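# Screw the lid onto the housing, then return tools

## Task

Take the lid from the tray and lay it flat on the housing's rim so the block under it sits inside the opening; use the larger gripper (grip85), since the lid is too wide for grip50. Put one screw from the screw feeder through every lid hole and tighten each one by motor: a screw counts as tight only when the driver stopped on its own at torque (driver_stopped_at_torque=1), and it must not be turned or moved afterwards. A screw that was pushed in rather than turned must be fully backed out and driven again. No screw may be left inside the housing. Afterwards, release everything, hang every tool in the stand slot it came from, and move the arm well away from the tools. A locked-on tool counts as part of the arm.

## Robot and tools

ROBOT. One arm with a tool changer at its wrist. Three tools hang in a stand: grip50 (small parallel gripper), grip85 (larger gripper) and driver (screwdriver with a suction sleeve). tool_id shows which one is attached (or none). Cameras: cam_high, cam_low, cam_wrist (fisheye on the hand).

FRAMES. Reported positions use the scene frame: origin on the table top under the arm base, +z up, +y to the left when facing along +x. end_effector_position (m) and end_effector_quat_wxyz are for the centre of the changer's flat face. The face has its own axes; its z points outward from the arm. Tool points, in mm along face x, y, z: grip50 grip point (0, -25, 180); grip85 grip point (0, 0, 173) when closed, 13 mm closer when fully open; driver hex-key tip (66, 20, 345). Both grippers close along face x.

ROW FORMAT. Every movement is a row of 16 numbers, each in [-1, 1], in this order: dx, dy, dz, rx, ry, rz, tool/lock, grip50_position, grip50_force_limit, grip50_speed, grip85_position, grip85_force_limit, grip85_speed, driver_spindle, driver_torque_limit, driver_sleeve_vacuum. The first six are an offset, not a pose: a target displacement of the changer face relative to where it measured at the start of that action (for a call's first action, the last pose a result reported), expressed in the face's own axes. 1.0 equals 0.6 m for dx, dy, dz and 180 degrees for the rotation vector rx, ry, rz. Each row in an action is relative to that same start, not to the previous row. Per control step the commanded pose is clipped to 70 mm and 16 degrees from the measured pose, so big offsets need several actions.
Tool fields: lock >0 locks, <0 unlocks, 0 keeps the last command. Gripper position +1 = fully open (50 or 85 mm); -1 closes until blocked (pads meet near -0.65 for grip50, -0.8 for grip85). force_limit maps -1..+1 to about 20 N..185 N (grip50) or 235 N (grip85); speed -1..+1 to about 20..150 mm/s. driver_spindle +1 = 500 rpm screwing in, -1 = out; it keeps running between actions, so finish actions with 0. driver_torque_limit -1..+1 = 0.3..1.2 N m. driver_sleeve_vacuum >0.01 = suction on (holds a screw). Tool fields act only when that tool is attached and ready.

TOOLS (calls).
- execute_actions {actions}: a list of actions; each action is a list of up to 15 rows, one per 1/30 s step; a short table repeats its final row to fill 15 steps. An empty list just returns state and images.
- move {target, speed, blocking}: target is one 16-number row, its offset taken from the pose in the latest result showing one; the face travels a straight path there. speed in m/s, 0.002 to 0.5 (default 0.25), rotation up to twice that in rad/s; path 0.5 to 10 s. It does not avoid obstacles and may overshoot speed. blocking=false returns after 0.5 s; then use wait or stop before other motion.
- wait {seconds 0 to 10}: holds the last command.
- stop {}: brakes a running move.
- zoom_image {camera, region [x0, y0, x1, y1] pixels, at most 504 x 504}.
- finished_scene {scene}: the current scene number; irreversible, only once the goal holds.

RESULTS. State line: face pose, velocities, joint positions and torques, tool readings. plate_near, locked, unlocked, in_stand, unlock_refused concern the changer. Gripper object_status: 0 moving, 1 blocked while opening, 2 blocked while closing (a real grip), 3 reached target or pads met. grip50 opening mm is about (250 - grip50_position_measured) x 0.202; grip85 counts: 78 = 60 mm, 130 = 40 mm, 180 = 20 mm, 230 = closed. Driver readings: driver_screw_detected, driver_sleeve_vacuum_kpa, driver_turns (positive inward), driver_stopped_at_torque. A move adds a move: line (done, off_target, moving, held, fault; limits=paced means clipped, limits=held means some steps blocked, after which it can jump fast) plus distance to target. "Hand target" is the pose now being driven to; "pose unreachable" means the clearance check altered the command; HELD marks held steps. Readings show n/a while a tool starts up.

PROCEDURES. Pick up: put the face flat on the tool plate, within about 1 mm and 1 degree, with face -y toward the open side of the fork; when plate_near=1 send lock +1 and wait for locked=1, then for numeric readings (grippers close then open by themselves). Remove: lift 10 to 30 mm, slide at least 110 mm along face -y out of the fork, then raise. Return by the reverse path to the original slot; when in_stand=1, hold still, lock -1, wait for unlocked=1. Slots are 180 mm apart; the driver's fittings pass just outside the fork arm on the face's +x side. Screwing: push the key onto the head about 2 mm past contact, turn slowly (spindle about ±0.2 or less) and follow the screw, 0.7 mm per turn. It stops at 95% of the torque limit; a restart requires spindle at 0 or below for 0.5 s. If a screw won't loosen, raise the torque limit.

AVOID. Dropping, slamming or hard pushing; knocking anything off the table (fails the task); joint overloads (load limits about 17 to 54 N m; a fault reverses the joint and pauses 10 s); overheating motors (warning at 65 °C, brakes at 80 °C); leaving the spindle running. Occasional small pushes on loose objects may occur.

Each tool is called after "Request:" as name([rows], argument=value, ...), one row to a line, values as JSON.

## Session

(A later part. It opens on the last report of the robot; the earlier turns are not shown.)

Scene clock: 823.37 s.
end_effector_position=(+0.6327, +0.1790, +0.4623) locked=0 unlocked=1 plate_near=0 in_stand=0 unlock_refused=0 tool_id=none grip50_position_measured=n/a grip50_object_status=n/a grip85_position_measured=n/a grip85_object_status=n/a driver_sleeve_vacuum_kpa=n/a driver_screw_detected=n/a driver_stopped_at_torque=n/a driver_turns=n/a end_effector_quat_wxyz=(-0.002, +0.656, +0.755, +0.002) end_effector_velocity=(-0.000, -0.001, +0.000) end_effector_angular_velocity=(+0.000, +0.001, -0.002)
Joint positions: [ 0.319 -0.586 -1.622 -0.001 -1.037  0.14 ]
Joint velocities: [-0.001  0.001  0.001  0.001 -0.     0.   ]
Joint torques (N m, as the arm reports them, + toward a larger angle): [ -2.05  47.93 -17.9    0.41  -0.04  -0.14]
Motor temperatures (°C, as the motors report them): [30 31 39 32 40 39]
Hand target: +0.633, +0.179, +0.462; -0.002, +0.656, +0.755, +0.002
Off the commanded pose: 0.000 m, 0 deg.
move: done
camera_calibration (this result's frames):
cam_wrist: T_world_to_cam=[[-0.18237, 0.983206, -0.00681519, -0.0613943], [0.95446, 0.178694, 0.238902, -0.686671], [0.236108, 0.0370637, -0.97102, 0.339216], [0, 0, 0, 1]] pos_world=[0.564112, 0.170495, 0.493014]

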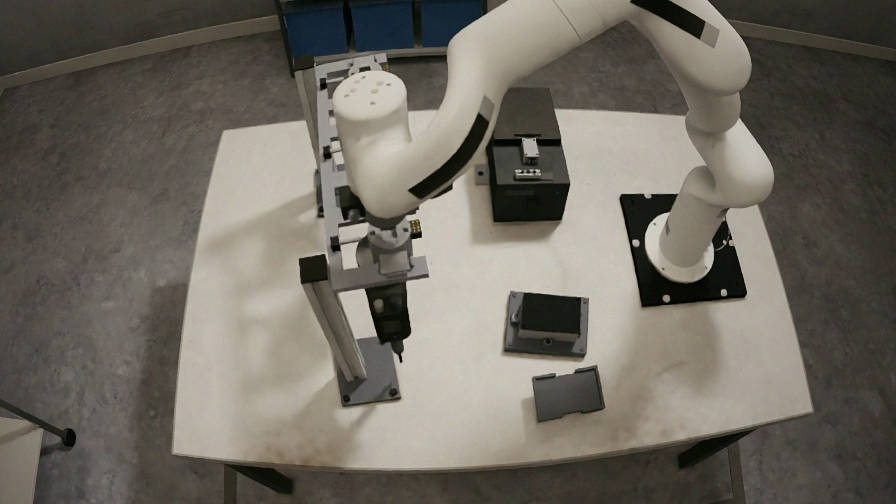

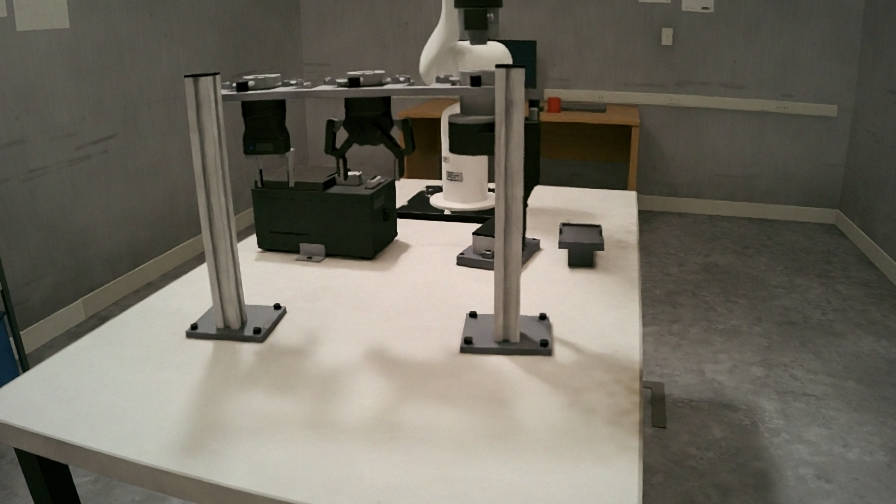

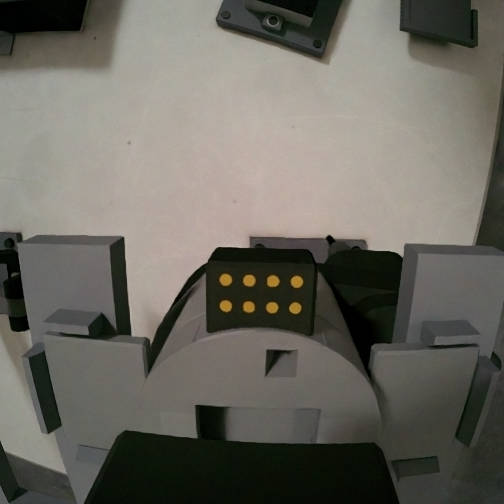

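Matches reference. Descend.

Request:
move(target=[0,0,0.085,0,0,0,0,0,0,0,0,0,0,0,0,0], speed=0.035)

Scene clock: 828.23 s.
end_effector_position=(+0.6327, +0.1793, +0.4117) locked=0 unlocked=1 plate_near=1 in_stand=1 unlock_refused=0 tool_id=none grip50_position_measured=n/a grip50_object_status=n/a grip85_position_measured=n/a grip85_object_status=n/a driver_sleeve_vacuum_kpa=n/a driver_screw_detected=n/a driver_stopped_at_torque=n/a driver_turns=n/a end_effector_quat_wxyz=(-0.001, +0.656, +0.755, +0.002) end_effector_velocity=(+0.000, -0.001, +0.000) end_effector_angular_velocity=(-0.000, -0.001, +0.000)
Joint positions: [ 0.319 -0.619 -1.557 -0.001 -0.938  0.139]
Joint velocities: [-0.001  0.001  0.001 -0.001  0.001 -0.001]
Joint torques (N m, as the arm reports them, + toward a larger angle): [ -2.35  44.16 -16.08   0.31   0.51   0.03]
Motor temperatures (°C, as the motors report them): [30 31 39 32 40 39]
Hand target: +0.633, +0.179, +0.411; -0.001, +0.656, +0.755, +0.002
Off the commanded pose: 0.000 m, 0 deg.
move: done
camera_calibration (this result's frames):
cam_wrist: T_world_to_cam=[[-0.182489, 0.983184, -0.00688364, -0.061856], [0.95437, 0.178816, 0.239171, -0.674727], [0.23638, 0.0370765, -0.970953, 0.289955], [0, 0, 0, 1]] pos_world=[0.564112, 0.170717, 0.442482]

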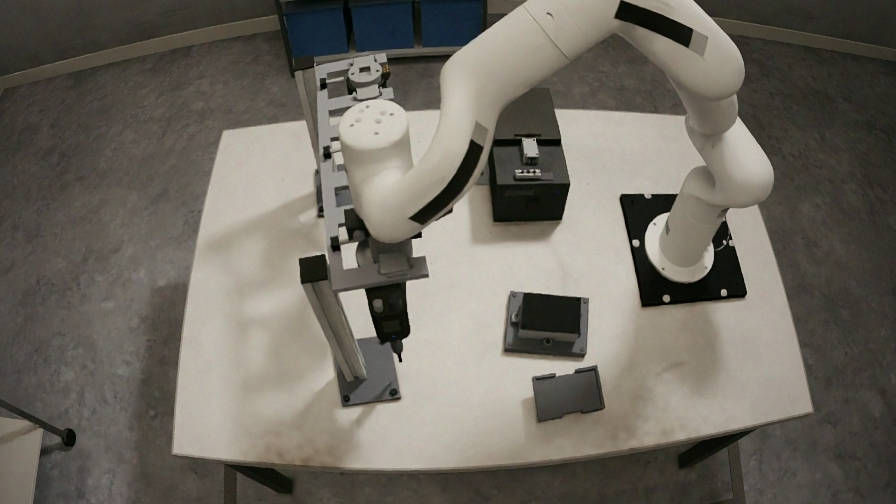

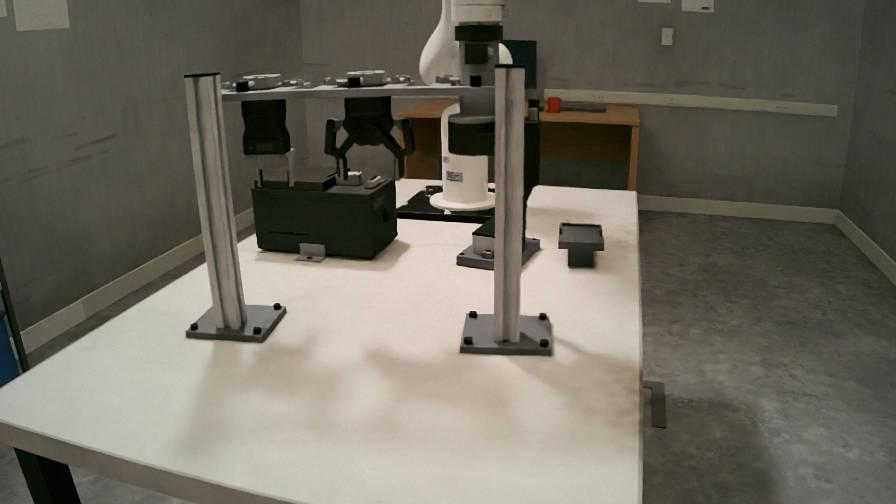

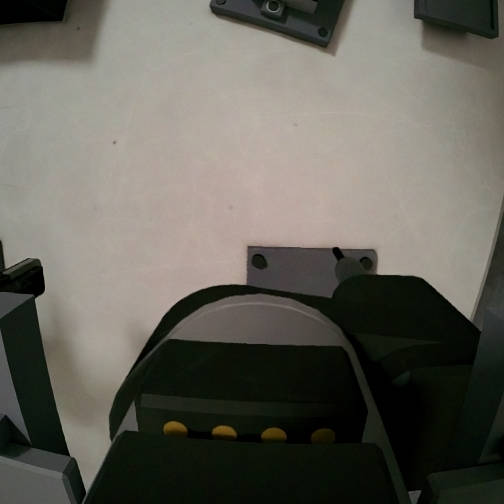

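Request:
execute_actions([
  [[0,0,0,0,0,0,1,0,0,0,0,0,0,0,-1,0]],
  [[0,0,0,0,0,0,1,0,0,0,0,0,0,0,-1,0]],
  [[0,0,0,0,0,0,1,0,0,0,0,0,0,0,-1,0]],
])

Request:
move(target=[0,0,-0.0333,0,0,0,1,0,0,0,0,0,0,0,-1,0], speed=0.04)

Scene clock: 834.60 s.
end_effector_position=(+0.6329, +0.1792, +0.4120) locked=1 unlocked=0 plate_near=1 in_stand=1 unlock_refused=0 tool_id=driver grip50_position_measured=n/a grip50_object_status=n/a grip85_position_measured=n/a grip85_object_status=n/a driver_sleeve_vacuum_kpa=n/a driver_screw_detected=n/a driver_stopped_at_torque=n/a driver_turns=n/a end_effector_quat_wxyz=(-0.001, +0.656, +0.755, +0.003) end_effector_velocity=(+0.000, +0.001, +0.001) end_effector_angular_velocity=(+0.001, -0.003, +0.001)
Joint positions: [ 0.319 -0.619 -1.557 -0.001 -0.938  0.139]
Joint velocities: [ 0.001  0.001  0.    -0.     0.002 -0.   ]
Joint torques (N m, as the arm reports them, + toward a larger angle): [ -6.14  46.81 -19.8    2.38   2.57   1.05]
Motor temperatures (°C, as the motors report them): [30 31 39 32 40 39]
Hand target: +0.633, +0.179, +0.412; -0.001, +0.656, +0.755, +0.003
Off the commanded pose: 0.000 m, 0 deg.
Step readings (end_effector_position; steps 1 to 15: 1st action; 16 to 30: 2nd action; 31 to 45: 3rd action):
0: (+0.6327, +0.1792, +0.4113)
1: (+0.6327, +0.1792, +0.4113)
2: (+0.6327, +0.1792, +0.4114)
4: (+0.6327, +0.1792, +0.4114)
8: (+0.6327, +0.1792, +0.4114)
15: (+0.6327, +0.1792, +0.4115)
16: (+0.6327, +0.1792, +0.4115)
17: (+0.6327, +0.1792, +0.4115)
19: (+0.6327, +0.1792, +0.4114)
23: (+0.6327, +0.1792, +0.4115)
30: (+0.6328, +0.1792, +0.4120)
31: (+0.6328, +0.1792, +0.4120)
32: (+0.6328, +0.1792, +0.4120)
34: (+0.6329, +0.1792, +0.4120)
38: (+0.6329, +0.1792, +0.4120)
45: end_effector_position above
camera_calibration (this result's frames):
cam_wrist: T_world_to_cam=[[-0.182787, 0.983129, -0.00678608, -0.061622], [0.954119, 0.17905, 0.239996, -0.675161], [0.237162, 0.0373934, -0.97075, 0.289523], [0, 0, 0, 1]] pos_world=[0.564256, 0.170644, 0.442672]

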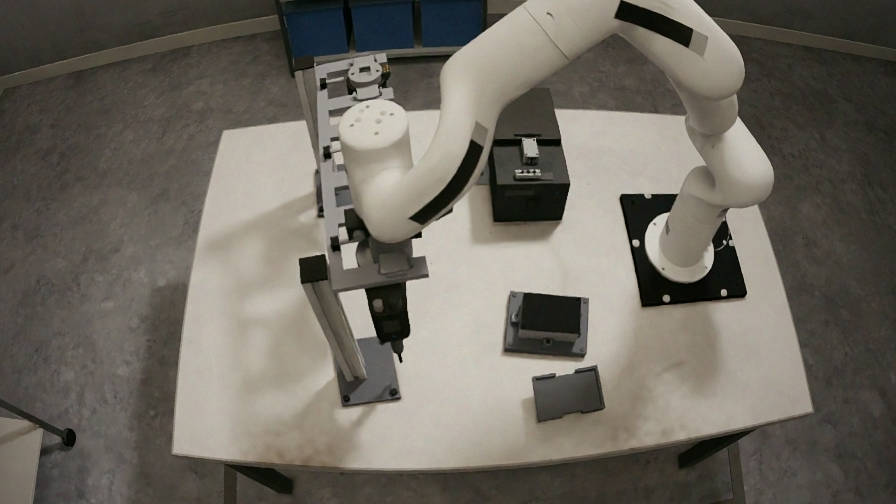

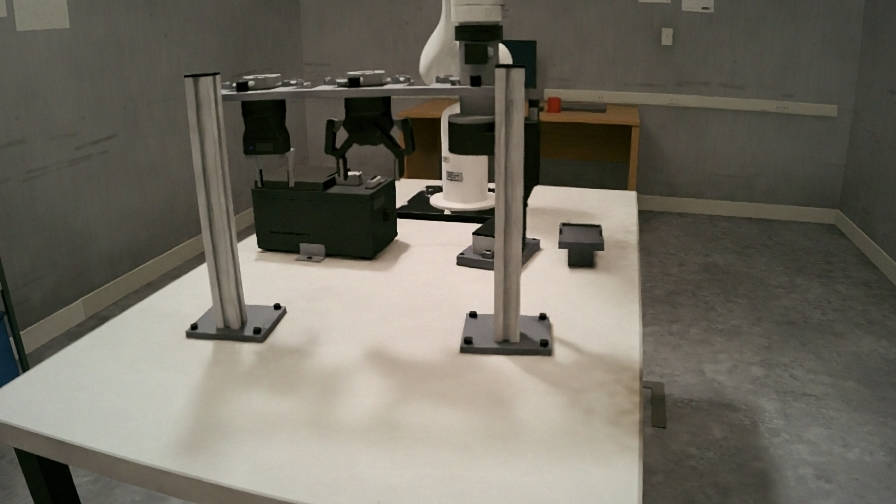

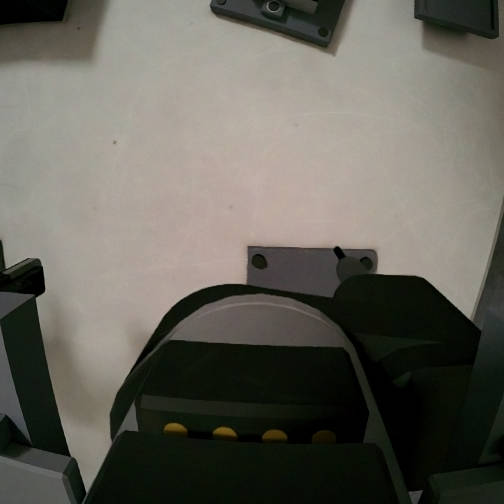

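Scene clock: 835.43 s.
end_effector_position=(+0.6328, +0.1791, +0.4317) locked=1 unlocked=0 plate_near=1 in_stand=0 unlock_refused=0 tool_id=driver grip50_position_measured=n/a grip50_object_status=n/a grip85_position_measured=n/a grip85_object_status=n/a driver_sleeve_vacuum_kpa=0 driver_screw_detected=0 driver_stopped_at_torque=0 driver_turns=0.00 end_effector_quat_wxyz=(-0.001, +0.656, +0.755, +0.003) end_effector_velocity=(-0.000, +0.000, -0.000) end_effector_angular_velocity=(-0.001, +0.002, +0.001)
Joint positions: [ 0.319 -0.604 -1.581 -0.001 -0.976  0.139]
Joint velocities: [ 0.001 -0.    -0.    -0.001 -0.002 -0.   ]
Joint torques (N m, as the arm reports them, + toward a larger angle): [ -1.19  70.12 -26.52   0.98   0.51  -0.23]
Motor temperatures (°C, as the motors report them): [30 31 39 32 40 39]
Hand target: +0.633, +0.179, +0.432; -0.001, +0.656, +0.755, +0.003
Off the commanded pose: 0.000 m, 0 deg.
move: done
camera_calibration (this result's frames):
cam_wrist: T_world_to_cam=[[-0.182811, 0.983125, -0.00678429, -0.0613887], [0.9542, 0.179086, 0.239647, -0.679722], [0.236818, 0.0373367, -0.970836, 0.308965], [0, 0, 0, 1]] pos_world=[0.5642, 0.170546, 0.462432]

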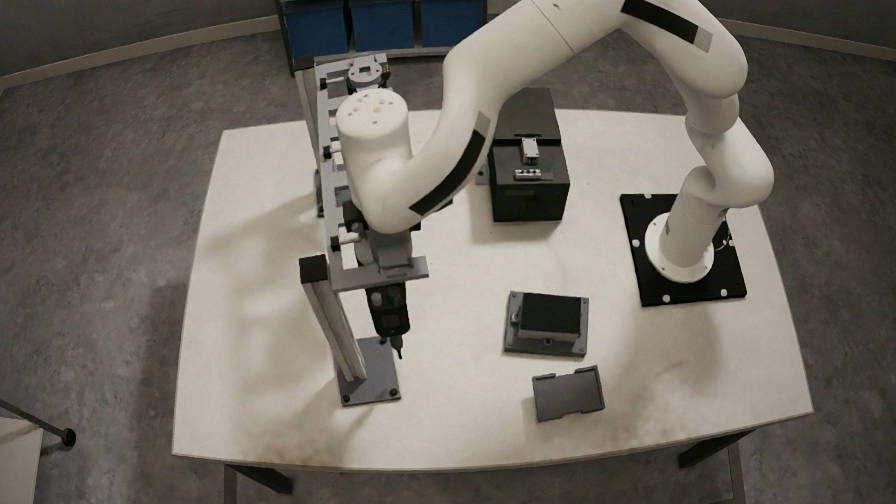

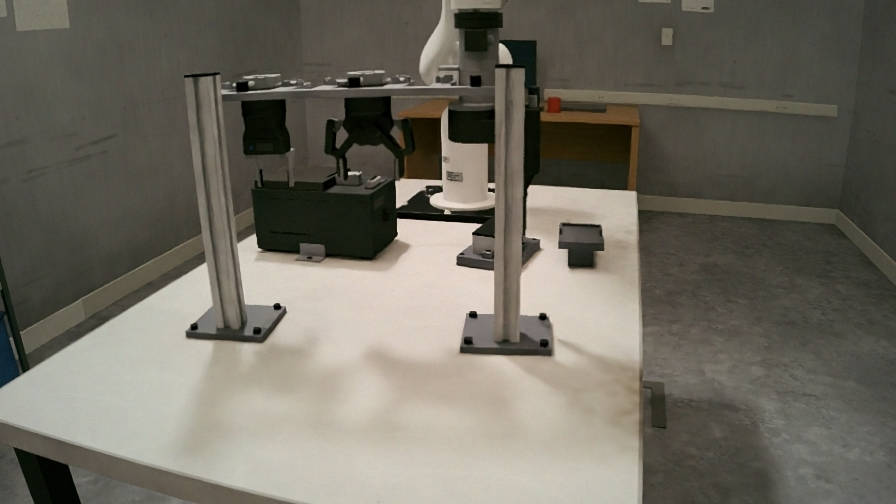

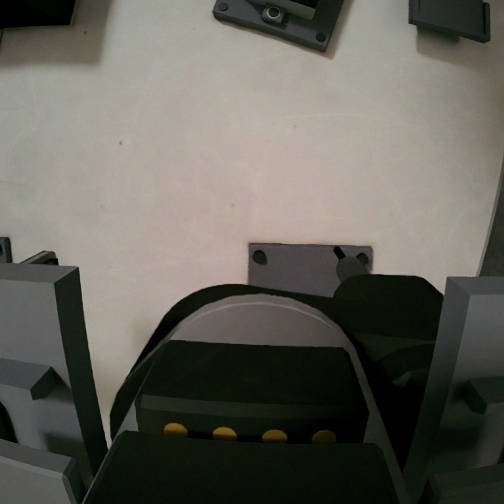

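Request:
execute_actions(actions=[])

Scene clock: 869.37 s.
end_effector_position=(+0.6328, +0.1791, +0.4320) locked=1 unlocked=0 plate_near=1 in_stand=0 unlock_refused=0 tool_id=driver grip50_position_measured=n/a grip50_object_status=n/a grip85_position_measured=n/a grip85_object_status=n/a driver_sleeve_vacuum_kpa=0 driver_screw_detected=0 driver_stopped_at_torque=0 driver_turns=0.00 end_effector_quat_wxyz=(-0.001, +0.656, +0.755, +0.003) end_effector_velocity=(-0.000, +0.000, -0.000) end_effector_angular_velocity=(-0.000, -0.000, +0.002)
Joint positions: [ 0.319 -0.604 -1.581 -0.001 -0.976  0.139]
Joint velocities: [ 0.001 -0.     0.    -0.     0.001 -0.001]
Joint torques (N m, as the arm reports them, + toward a larger angle): [ -0.39  70.56 -26.24   0.45   0.6   -0.4 ]
Motor temperatures (°C, as the motors report them): [30 32 41 32 40 39]
Hand target: +0.633, +0.179, +0.432; -0.001, +0.656, +0.755, +0.003
Off the commanded pose: 0.000 m, 0 deg.
camera_calibration (this result's frames):
cam_wrist: T_world_to_cam=[[-0.182839, 0.98312, -0.00674888, -0.0613991], [0.954112, 0.179092, 0.239994, -0.679922], [0.237151, 0.0374412, -0.970751, 0.308925], [0, 0, 0, 1]] pos_world=[0.564233, 0.170565, 0.462652]

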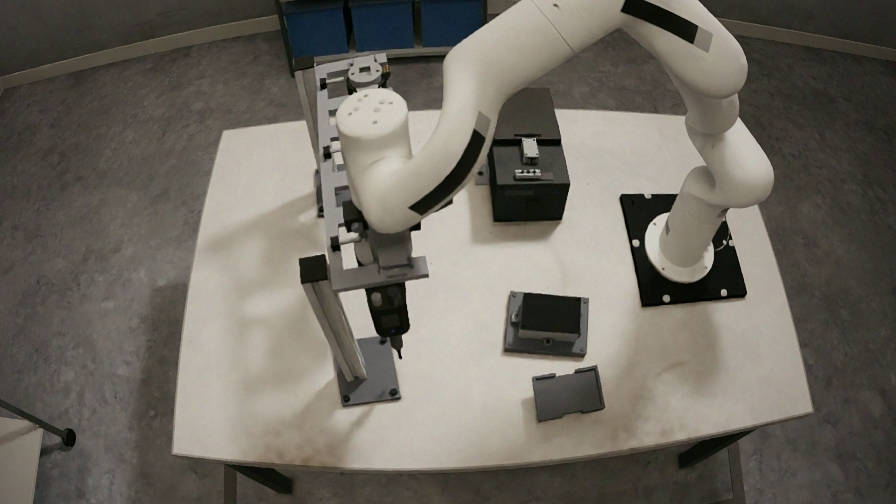

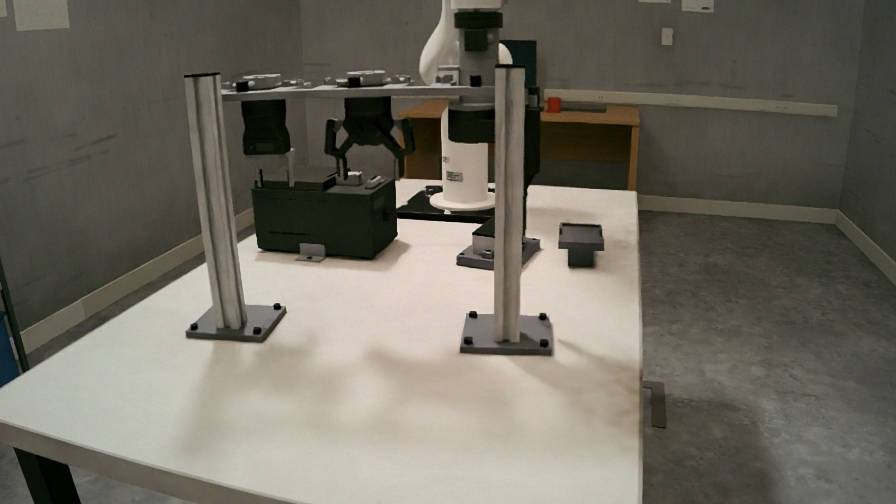

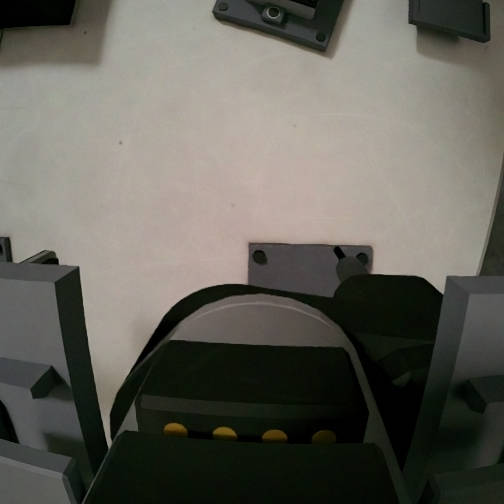

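Request:
move(target=[0,-0.21,0,0,0,0,0,0,0,0,0,0,0,0,-1,0], speed=0.08)

Scene clock: 874.33 s.
end_effector_position=(+0.5082, +0.1617, +0.4318) locked=1 unlocked=0 plate_near=1 in_stand=0 unlock_refused=0 tool_id=driver grip50_position_measured=n/a grip50_object_status=n/a grip85_position_measured=n/a grip85_object_status=n/a driver_sleeve_vacuum_kpa=0 driver_screw_detected=0 driver_stopped_at_torque=0 driver_turns=0.00 end_effector_quat_wxyz=(-0.001, +0.656, +0.755, +0.003) end_effector_velocity=(-0.001, +0.000, -0.001) end_effector_angular_velocity=(-0.001, +0.001, +0.001)
Joint positions: [ 0.352 -0.297 -1.153 -0.001 -0.855  0.172]
Joint velocities: [ 0.001  0.001  0.003 -0.001  0.001  0.001]
Joint torques (N m, as the arm reports them, + toward a larger angle): [ -0.4   51.84 -24.73   0.7    0.54  -0.26]
Motor temperatures (°C, as the motors report them): [30 32 41 32 40 39]
Hand target: +0.508, +0.162, +0.432; -0.001, +0.656, +0.755, +0.003
Off the commanded pose: 0.000 m, 0 deg.
move: done
camera_calibration (this result's frames):
cam_wrist: T_world_to_cam=[[-0.182625, 0.983159, -0.00677853, -0.0670944], [0.954066, 0.178878, 0.240334, -0.557967], [0.237499, 0.0374239, -0.970667, 0.338725], [0, 0, 0, 1]] pos_world=[0.439637, 0.153096, 0.462433]

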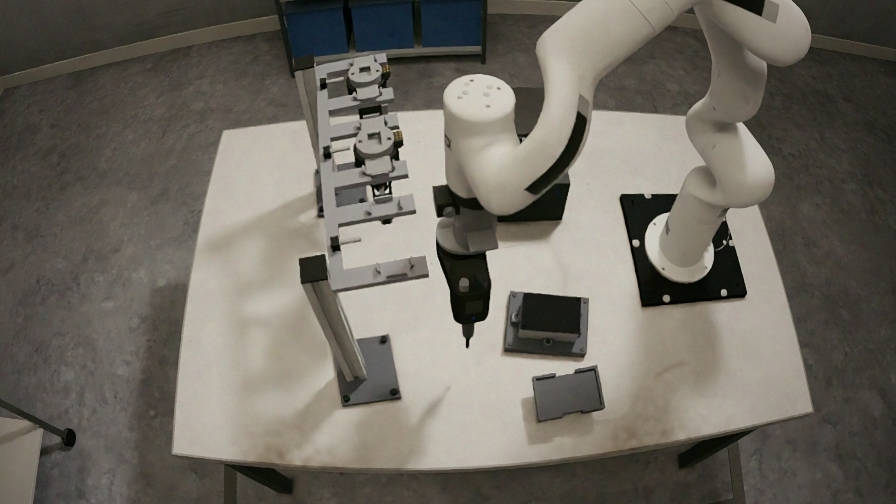

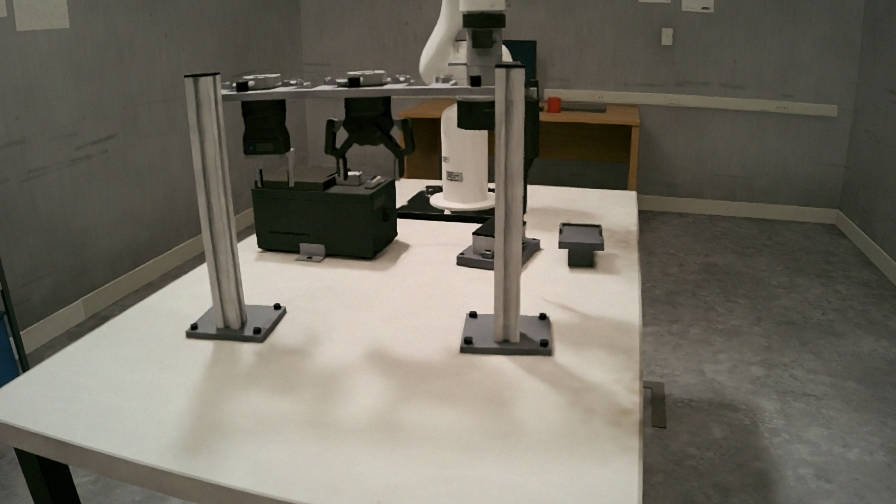

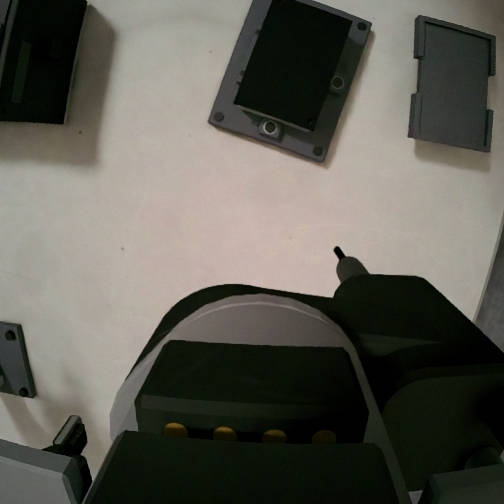

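Request:
move(target=[-0.486,-0.25,-0.233,0,0,0,0,0,0,0,0,0,0,0,-1,0], speed=0.25)

Scene clock: 893.87 s.
end_effector_position=(+0.4002, -0.1483, +0.5700) locked=1 unlocked=0 plate_near=1 in_stand=0 unlock_refused=0 tool_id=driver grip50_position_measured=n/a grip50_object_status=n/a grip85_position_measured=n/a grip85_object_status=n/a driver_sleeve_vacuum_kpa=0 driver_screw_detected=0 driver_stopped_at_torque=0 driver_turns=0.00 end_effector_quat_wxyz=(-0.001, +0.655, +0.755, +0.003) end_effector_velocity=(+0.000, -0.001, +0.001) end_effector_angular_velocity=(-0.002, -0.004, +0.001)
Joint positions: [-0.307  0.061 -1.077 -0.    -1.136 -0.489]
Joint velocities: [-0.002  0.001 -0.002 -0.001  0.001 -0.003]
Joint torques (N m, as the arm reports them, + toward a larger angle): [ -2.24  31.14 -26.44   1.08  -0.03  -0.2 ]
Motor temperatures (°C, as the motors report them): [30 32 41 32 40 39]
Hand target: +0.400, -0.149, +0.570; -0.001, +0.655, +0.755, +0.003
Off the commanded pose: 0.001 m, 0 deg.
move: done
camera_calibration (this result's frames):
cam_wrist: T_world_to_cam=[[-0.183288, 0.983032, -0.00734825, 0.219393], [0.953804, 0.179638, 0.240808, -0.432694], [0.238042, 0.0371283, -0.970545, 0.509789], [0, 0, 0, 1]] pos_world=[0.331566, -0.156869, 0.600581]

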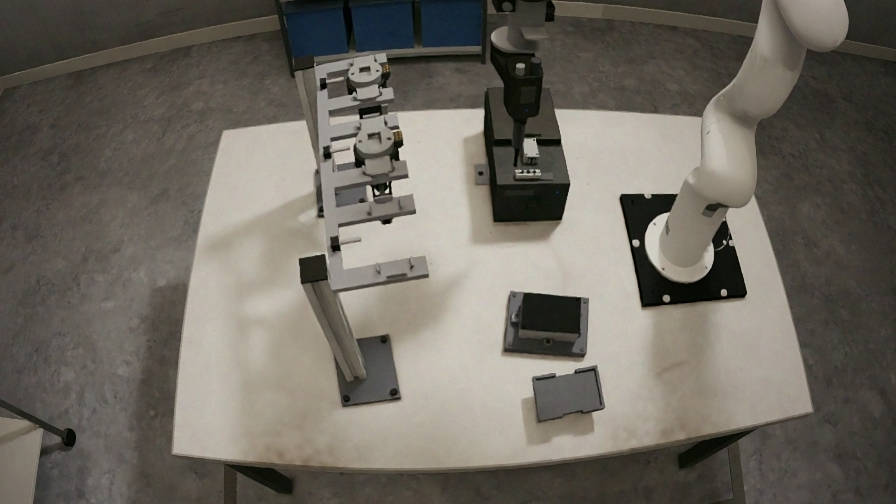

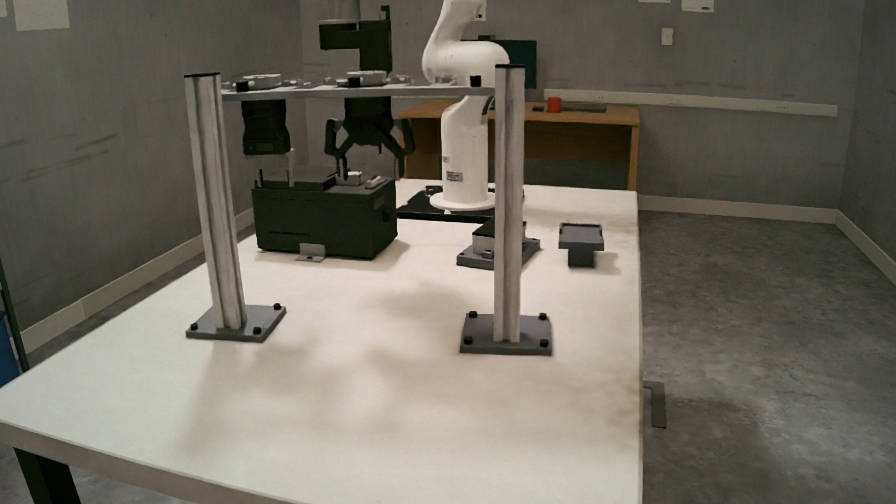

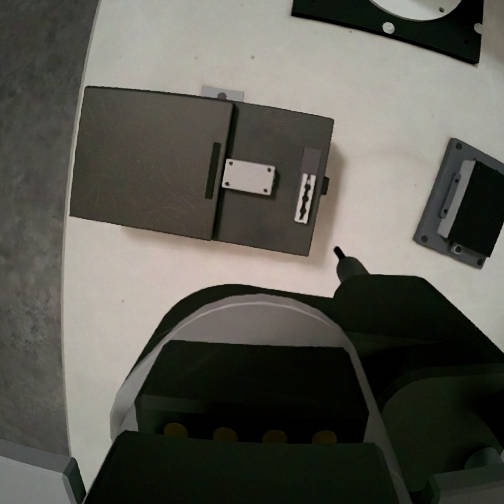

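Request:
zoom_image(camera="cam_wrist", region=[270,130,370,270])

Region (270, 130, 370, 270) of cam_wrist's 504x504 image, scaled by 3.600, with more detail than that image has; it fills the left 360 columns of this view, and the rest is white.

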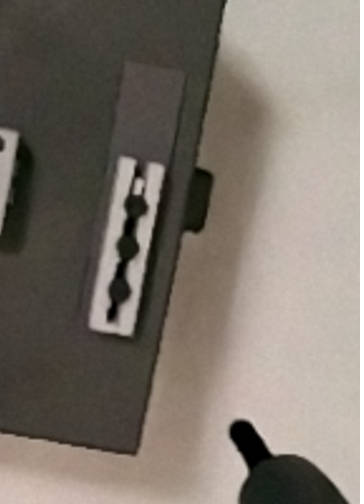

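Request:
move(target=[-0.042,-0.044,0.06,0,0,0,0,0,0,0,0,0,0,0,-1,1], speed=0.1)

Request:
zoom_image(camera="cam_wrist", region=[280,160,380,280])

Scene clock: 909.53 s.
end_effector_position=(+0.3777, -0.1767, +0.5340) locked=1 unlocked=0 plate_near=1 in_stand=0 unlock_refused=0 tool_id=driver grip50_position_measured=n/a grip50_object_status=n/a grip85_position_measured=n/a grip85_object_status=n/a driver_sleeve_vacuum_kpa=14 driver_screw_detected=0 driver_stopped_at_torque=0 driver_turns=0.00 end_effector_quat_wxyz=(-0.000, +0.655, +0.755, +0.003) end_effector_velocity=(-0.000, -0.000, -0.002) end_effector_angular_velocity=(+0.001, +0.002, +0.002)
Joint positions: [-0.391  0.075 -0.984 -0.    -1.057 -0.572]
Joint velocities: [-0.001 -0.001  0.003  0.     0.002 -0.003]
Joint torques (N m, as the arm reports them, + toward a larger angle): [ -1.6   29.18 -25.99   0.95  -0.19  -0.24]
Motor temperatures (°C, as the motors report them): [30 32 41 32 40 39]
Hand target: +0.378, -0.177, +0.534; -0.001, +0.655, +0.755, +0.003
Off the commanded pose: 0.000 m, 0 deg.
move: done
camera_calibration (this result's frames):
cam_wrist: T_world_to_cam=[[-0.183198, 0.983045, -0.00776354, 0.243158], [0.953718, 0.179638, 0.241146, -0.397649], [0.238452, 0.0367733, -0.970458, 0.481045], [0, 0, 0, 1]] pos_world=[0.309085, -0.185293, 0.564613]

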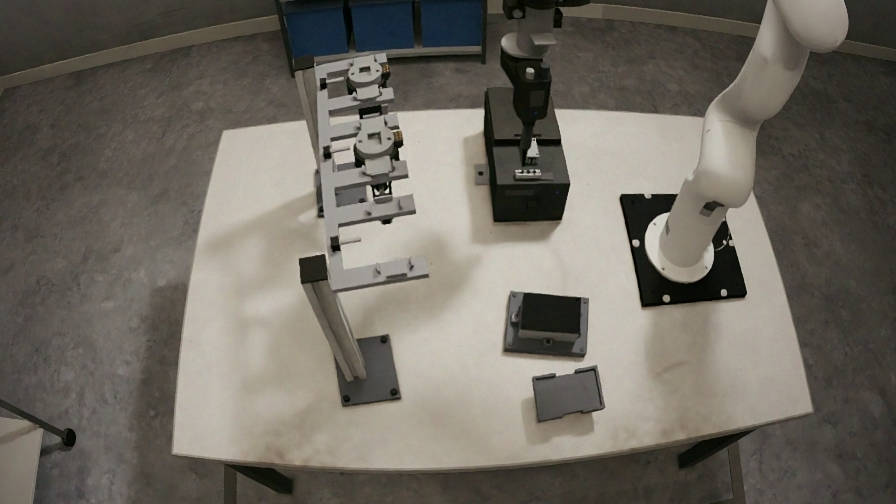

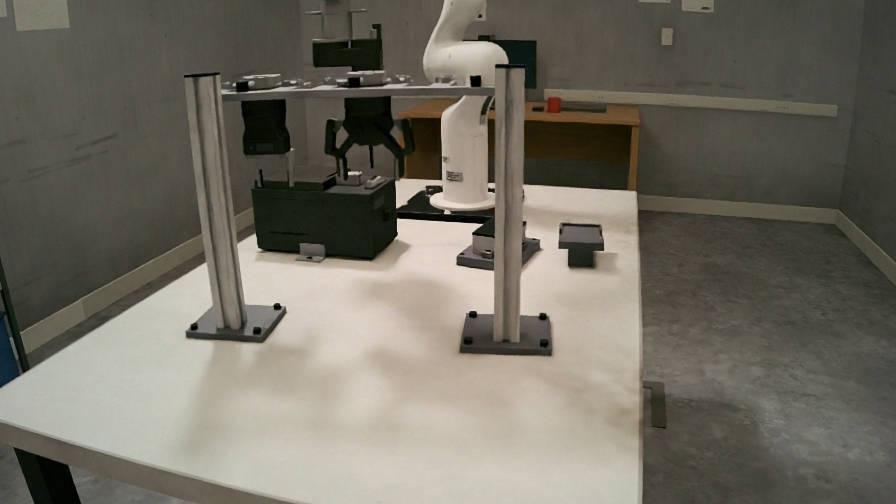

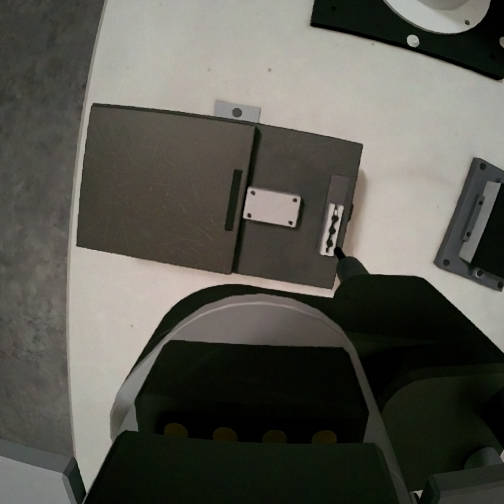

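Region (280, 160, 380, 280) of cam_wrist's 504x504 image, scaled by 4.200, with more detail than that image has.

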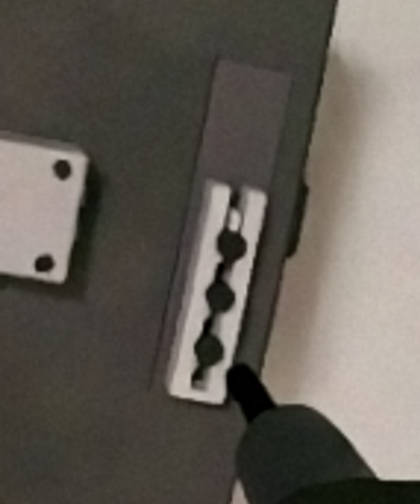

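Request:
move(target=[-0.005,-0.0015,0.028,0,0,0,0,0,0,0,0,0,0,0,-1,1], speed=0.03)

Request:
zoom_image(camera="cam_wrist", region=[300,210,370,280])

Scene clock: 920.77 s.
end_effector_position=(+0.3773, -0.1797, +0.5173) locked=1 unlocked=0 plate_near=1 in_stand=0 unlock_refused=0 tool_id=driver grip50_position_measured=n/a grip50_object_status=n/a grip85_position_measured=n/a grip85_object_status=n/a driver_sleeve_vacuum_kpa=14 driver_screw_detected=0 driver_stopped_at_torque=0 driver_turns=0.00 end_effector_quat_wxyz=(-0.000, +0.655, +0.755, +0.003) end_effector_velocity=(+0.000, +0.000, -0.000) end_effector_angular_velocity=(-0.001, -0.001, +0.002)
Joint positions: [-0.398  0.064 -0.957 -0.    -1.018 -0.579]
Joint velocities: [ 0.001  0.     0.001 -0.001  0.002 -0.001]
Joint torques (N m, as the arm reports them, + toward a larger angle): [ -1.56  30.73 -26.43   0.82  -0.19  -0.25]
Motor temperatures (°C, as the motors report them): [30 32 41 32 40 39]
Hand target: +0.377, -0.180, +0.517; -0.000, +0.655, +0.755, +0.003
Off the commanded pose: 0.000 m, 0 deg.
move: done
camera_calibration (this result's frames):
cam_wrist: T_world_to_cam=[[-0.183138, 0.983056, -0.00785537, 0.245954], [0.953711, 0.179599, 0.241203, -0.392698], [0.238527, 0.0366816, -0.970443, 0.464995], [0, 0, 0, 1]] pos_world=[0.30865, -0.188316, 0.547903]

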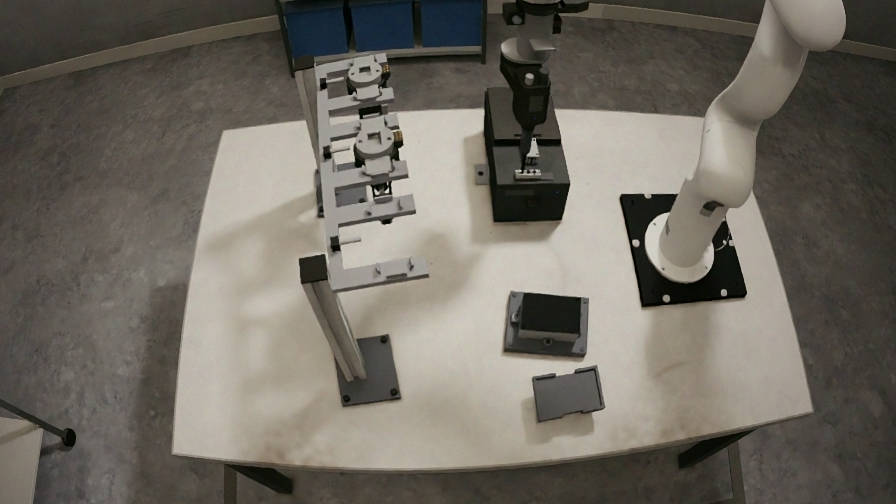

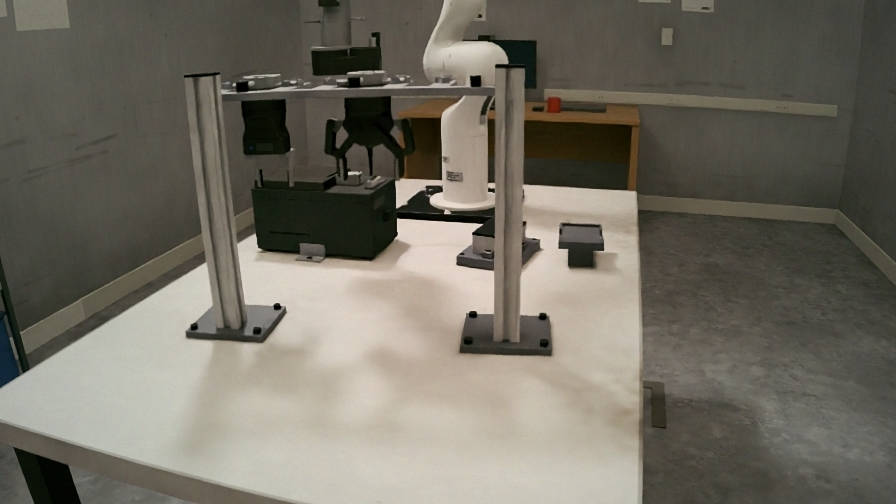

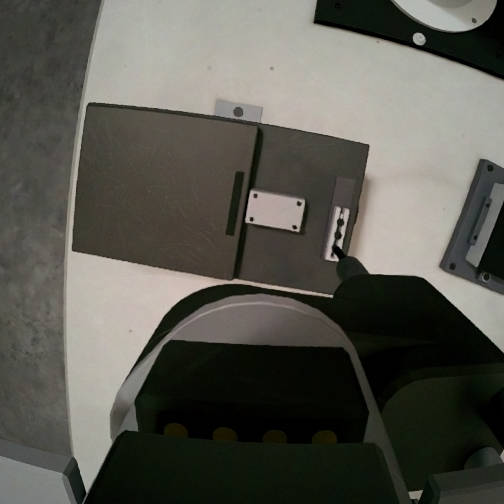

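Region (300, 210, 370, 280) of cam_wrist's 504x504 image, scaled by 7.200, with more detail than that image has.

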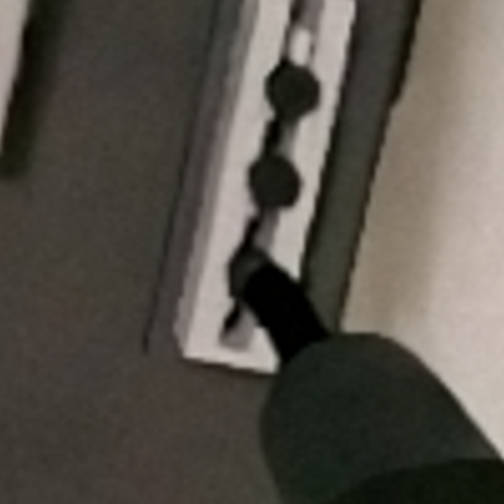

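Request:
execute_actions([
  [[0,0,0.003,0,0,0,0,0,0,0,0,0,0,0,-1,1],[0,0,0.006,0,0,0,0,0,0,0,0,0,0,0,-1,1],[0,0,0.008,0,0,0,0,0,0,0,0,0,0,0,-1,1]],
  [[0,0,0.0005,0,0,0,0,0,0,0,0,0,0,0,-1,1],[0,0,0.001,0,0,0,0,0,0,0,0,0,0,0,-1,1],[0,0,0.002,0,0,0,0,0,0,0,0,0,0,0,-1,1],[0,0,0.003,0,0,0,0,0,0,0,0,0,0,0,-1,1],[0,0,0.004,0,0,0,0,0,0,0,0,0,0,0,-1,1],[0,0,0.005,0,0,0,0,0,0,0,0,0,0,0,-1,1]],
  [[0,0,0,0,0,0,0,0,0,0,0,0,0,0.15,-1,1],[0,0,0,0,0,0,0,0,0,0,0,0,0,0.15,-1,1],[0,0,0,0,0,0,0,0,0,0,0,0,0,0.15,-1,1],[0,0,0,0,0,0,0,0,0,0,0,0,0,0.15,-1,1],[0,0,0,0,0,0,0,0,0,0,0,0,0,0.15,-1,1],[0,0,0,0,0,0,0,0,0,0,0,0,0,0.15,-1,1],[0,0,0,0,0,0,0,0,0,0,0,0,0,0.15,-1,1],[0,0,0,0,0,0,0,0,0,0,0,0,0,0.15,-1,1],[0,0,0,0,0,0,0,0,0,0,0,0,0,0.15,-1,1],[0,0,0,0,0,0,0,0,0,0,0,0,0,0.15,-1,1],[0,0,0,0,0,0,0,0,0,0,0,0,0,0,-1,1]],
])

Request:
zoom_image(camera="cam_wrist", region=[300,210,370,280])

Scene clock: 943.23 s.
end_effector_position=(+0.3774, -0.1798, +0.5097) locked=1 unlocked=0 plate_near=1 in_stand=0 unlock_refused=0 tool_id=driver grip50_position_measured=n/a grip50_object_status=n/a grip85_position_measured=n/a grip85_object_status=n/a driver_sleeve_vacuum_kpa=39 driver_screw_detected=1 driver_stopped_at_torque=0 driver_turns=0.39 end_effector_quat_wxyz=(-0.000, +0.655, +0.755, +0.003) end_effector_velocity=(+0.000, +0.000, -0.000) end_effector_angular_velocity=(+0.001, +0.001, +0.000)
Joint positions: [-0.398  0.06  -0.944 -0.    -1.    -0.579]
Joint velocities: [ 0.    -0.001  0.     0.001 -0.001 -0.   ]
Joint torques (N m, as the arm reports them, + toward a larger angle): [ -1.02  27.26 -24.72   1.47  -0.43  -0.26]
Motor temperatures (°C, as the motors report them): [30 31 42 32 40 39]
Hand target: +0.377, -0.180, +0.510; -0.000, +0.655, +0.755, +0.003
Off the commanded pose: 0.000 m, 0 deg.
Step readings (end_effector_position; steps 1 to 15: 1st action; 16 to 30: 2nd action; 31 to 45: 3rd action):
0: (+0.3773, -0.1798, +0.5172)
1: (+0.3773, -0.1798, +0.5172)
2: (+0.3773, -0.1798, +0.5170)
4: (+0.3774, -0.1798, +0.5155)
8: (+0.3772, -0.1797, +0.5127)
15: (+0.3773, -0.1797, +0.5126)
16: (+0.3773, -0.1797, +0.5125)
17: (+0.3773, -0.1797, +0.5125)
19: (+0.3773, -0.1797, +0.5122)
23: (+0.3774, -0.1798, +0.5106)
30: (+0.3773, -0.1798, +0.5097)
31: (+0.3773, -0.1798, +0.5097)
32: (+0.3773, -0.1798, +0.5097)
34: (+0.3774, -0.1798, +0.5098)
38: (+0.3774, -0.1798, +0.5098)
45: end_effector_position above
camera_calibration (this result's frames):
cam_wrist: T_world_to_cam=[[-0.183083, 0.983064, -0.00815007, 0.246047], [0.953617, 0.179601, 0.241575, -0.391089], [0.238947, 0.0364561, -0.970348, 0.457387], [0, 0, 0, 1]] pos_world=[0.308705, -0.188314, 0.540307]

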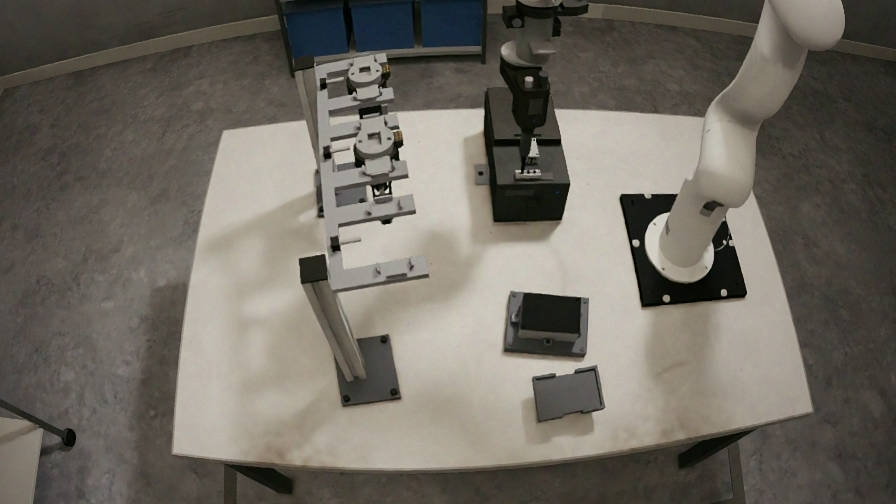

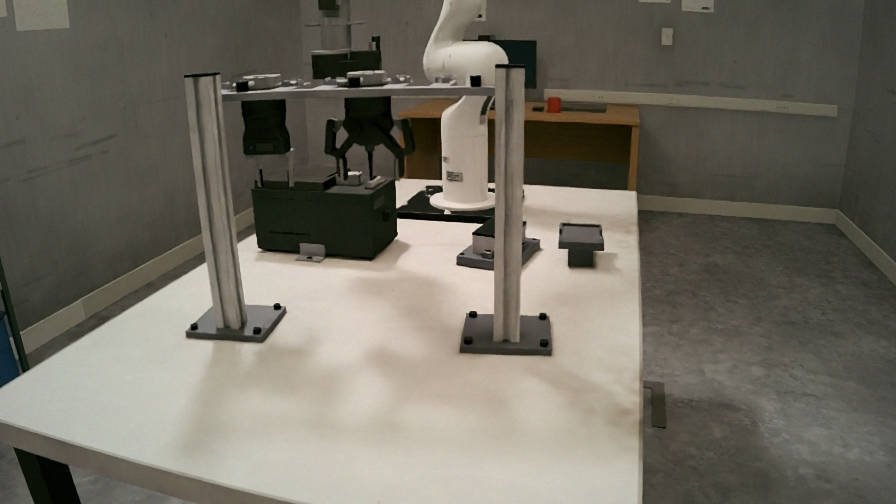

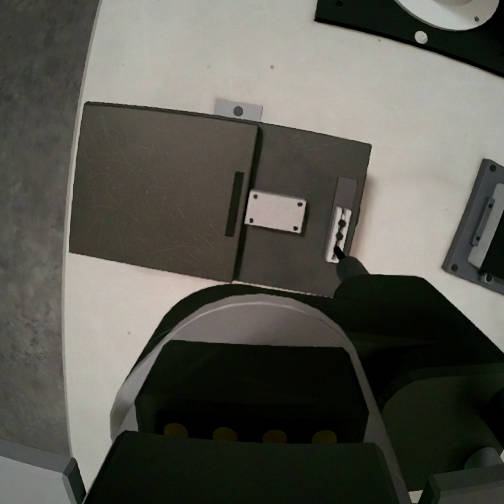

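Region (300, 210, 370, 280) of cam_wrist's 504x504 image, scaled by 7.200, with more detail than that image has.

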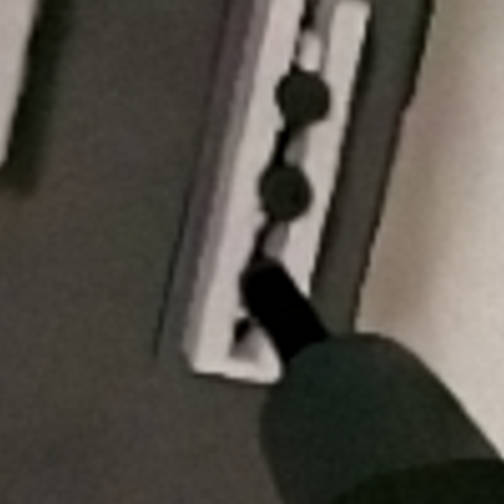

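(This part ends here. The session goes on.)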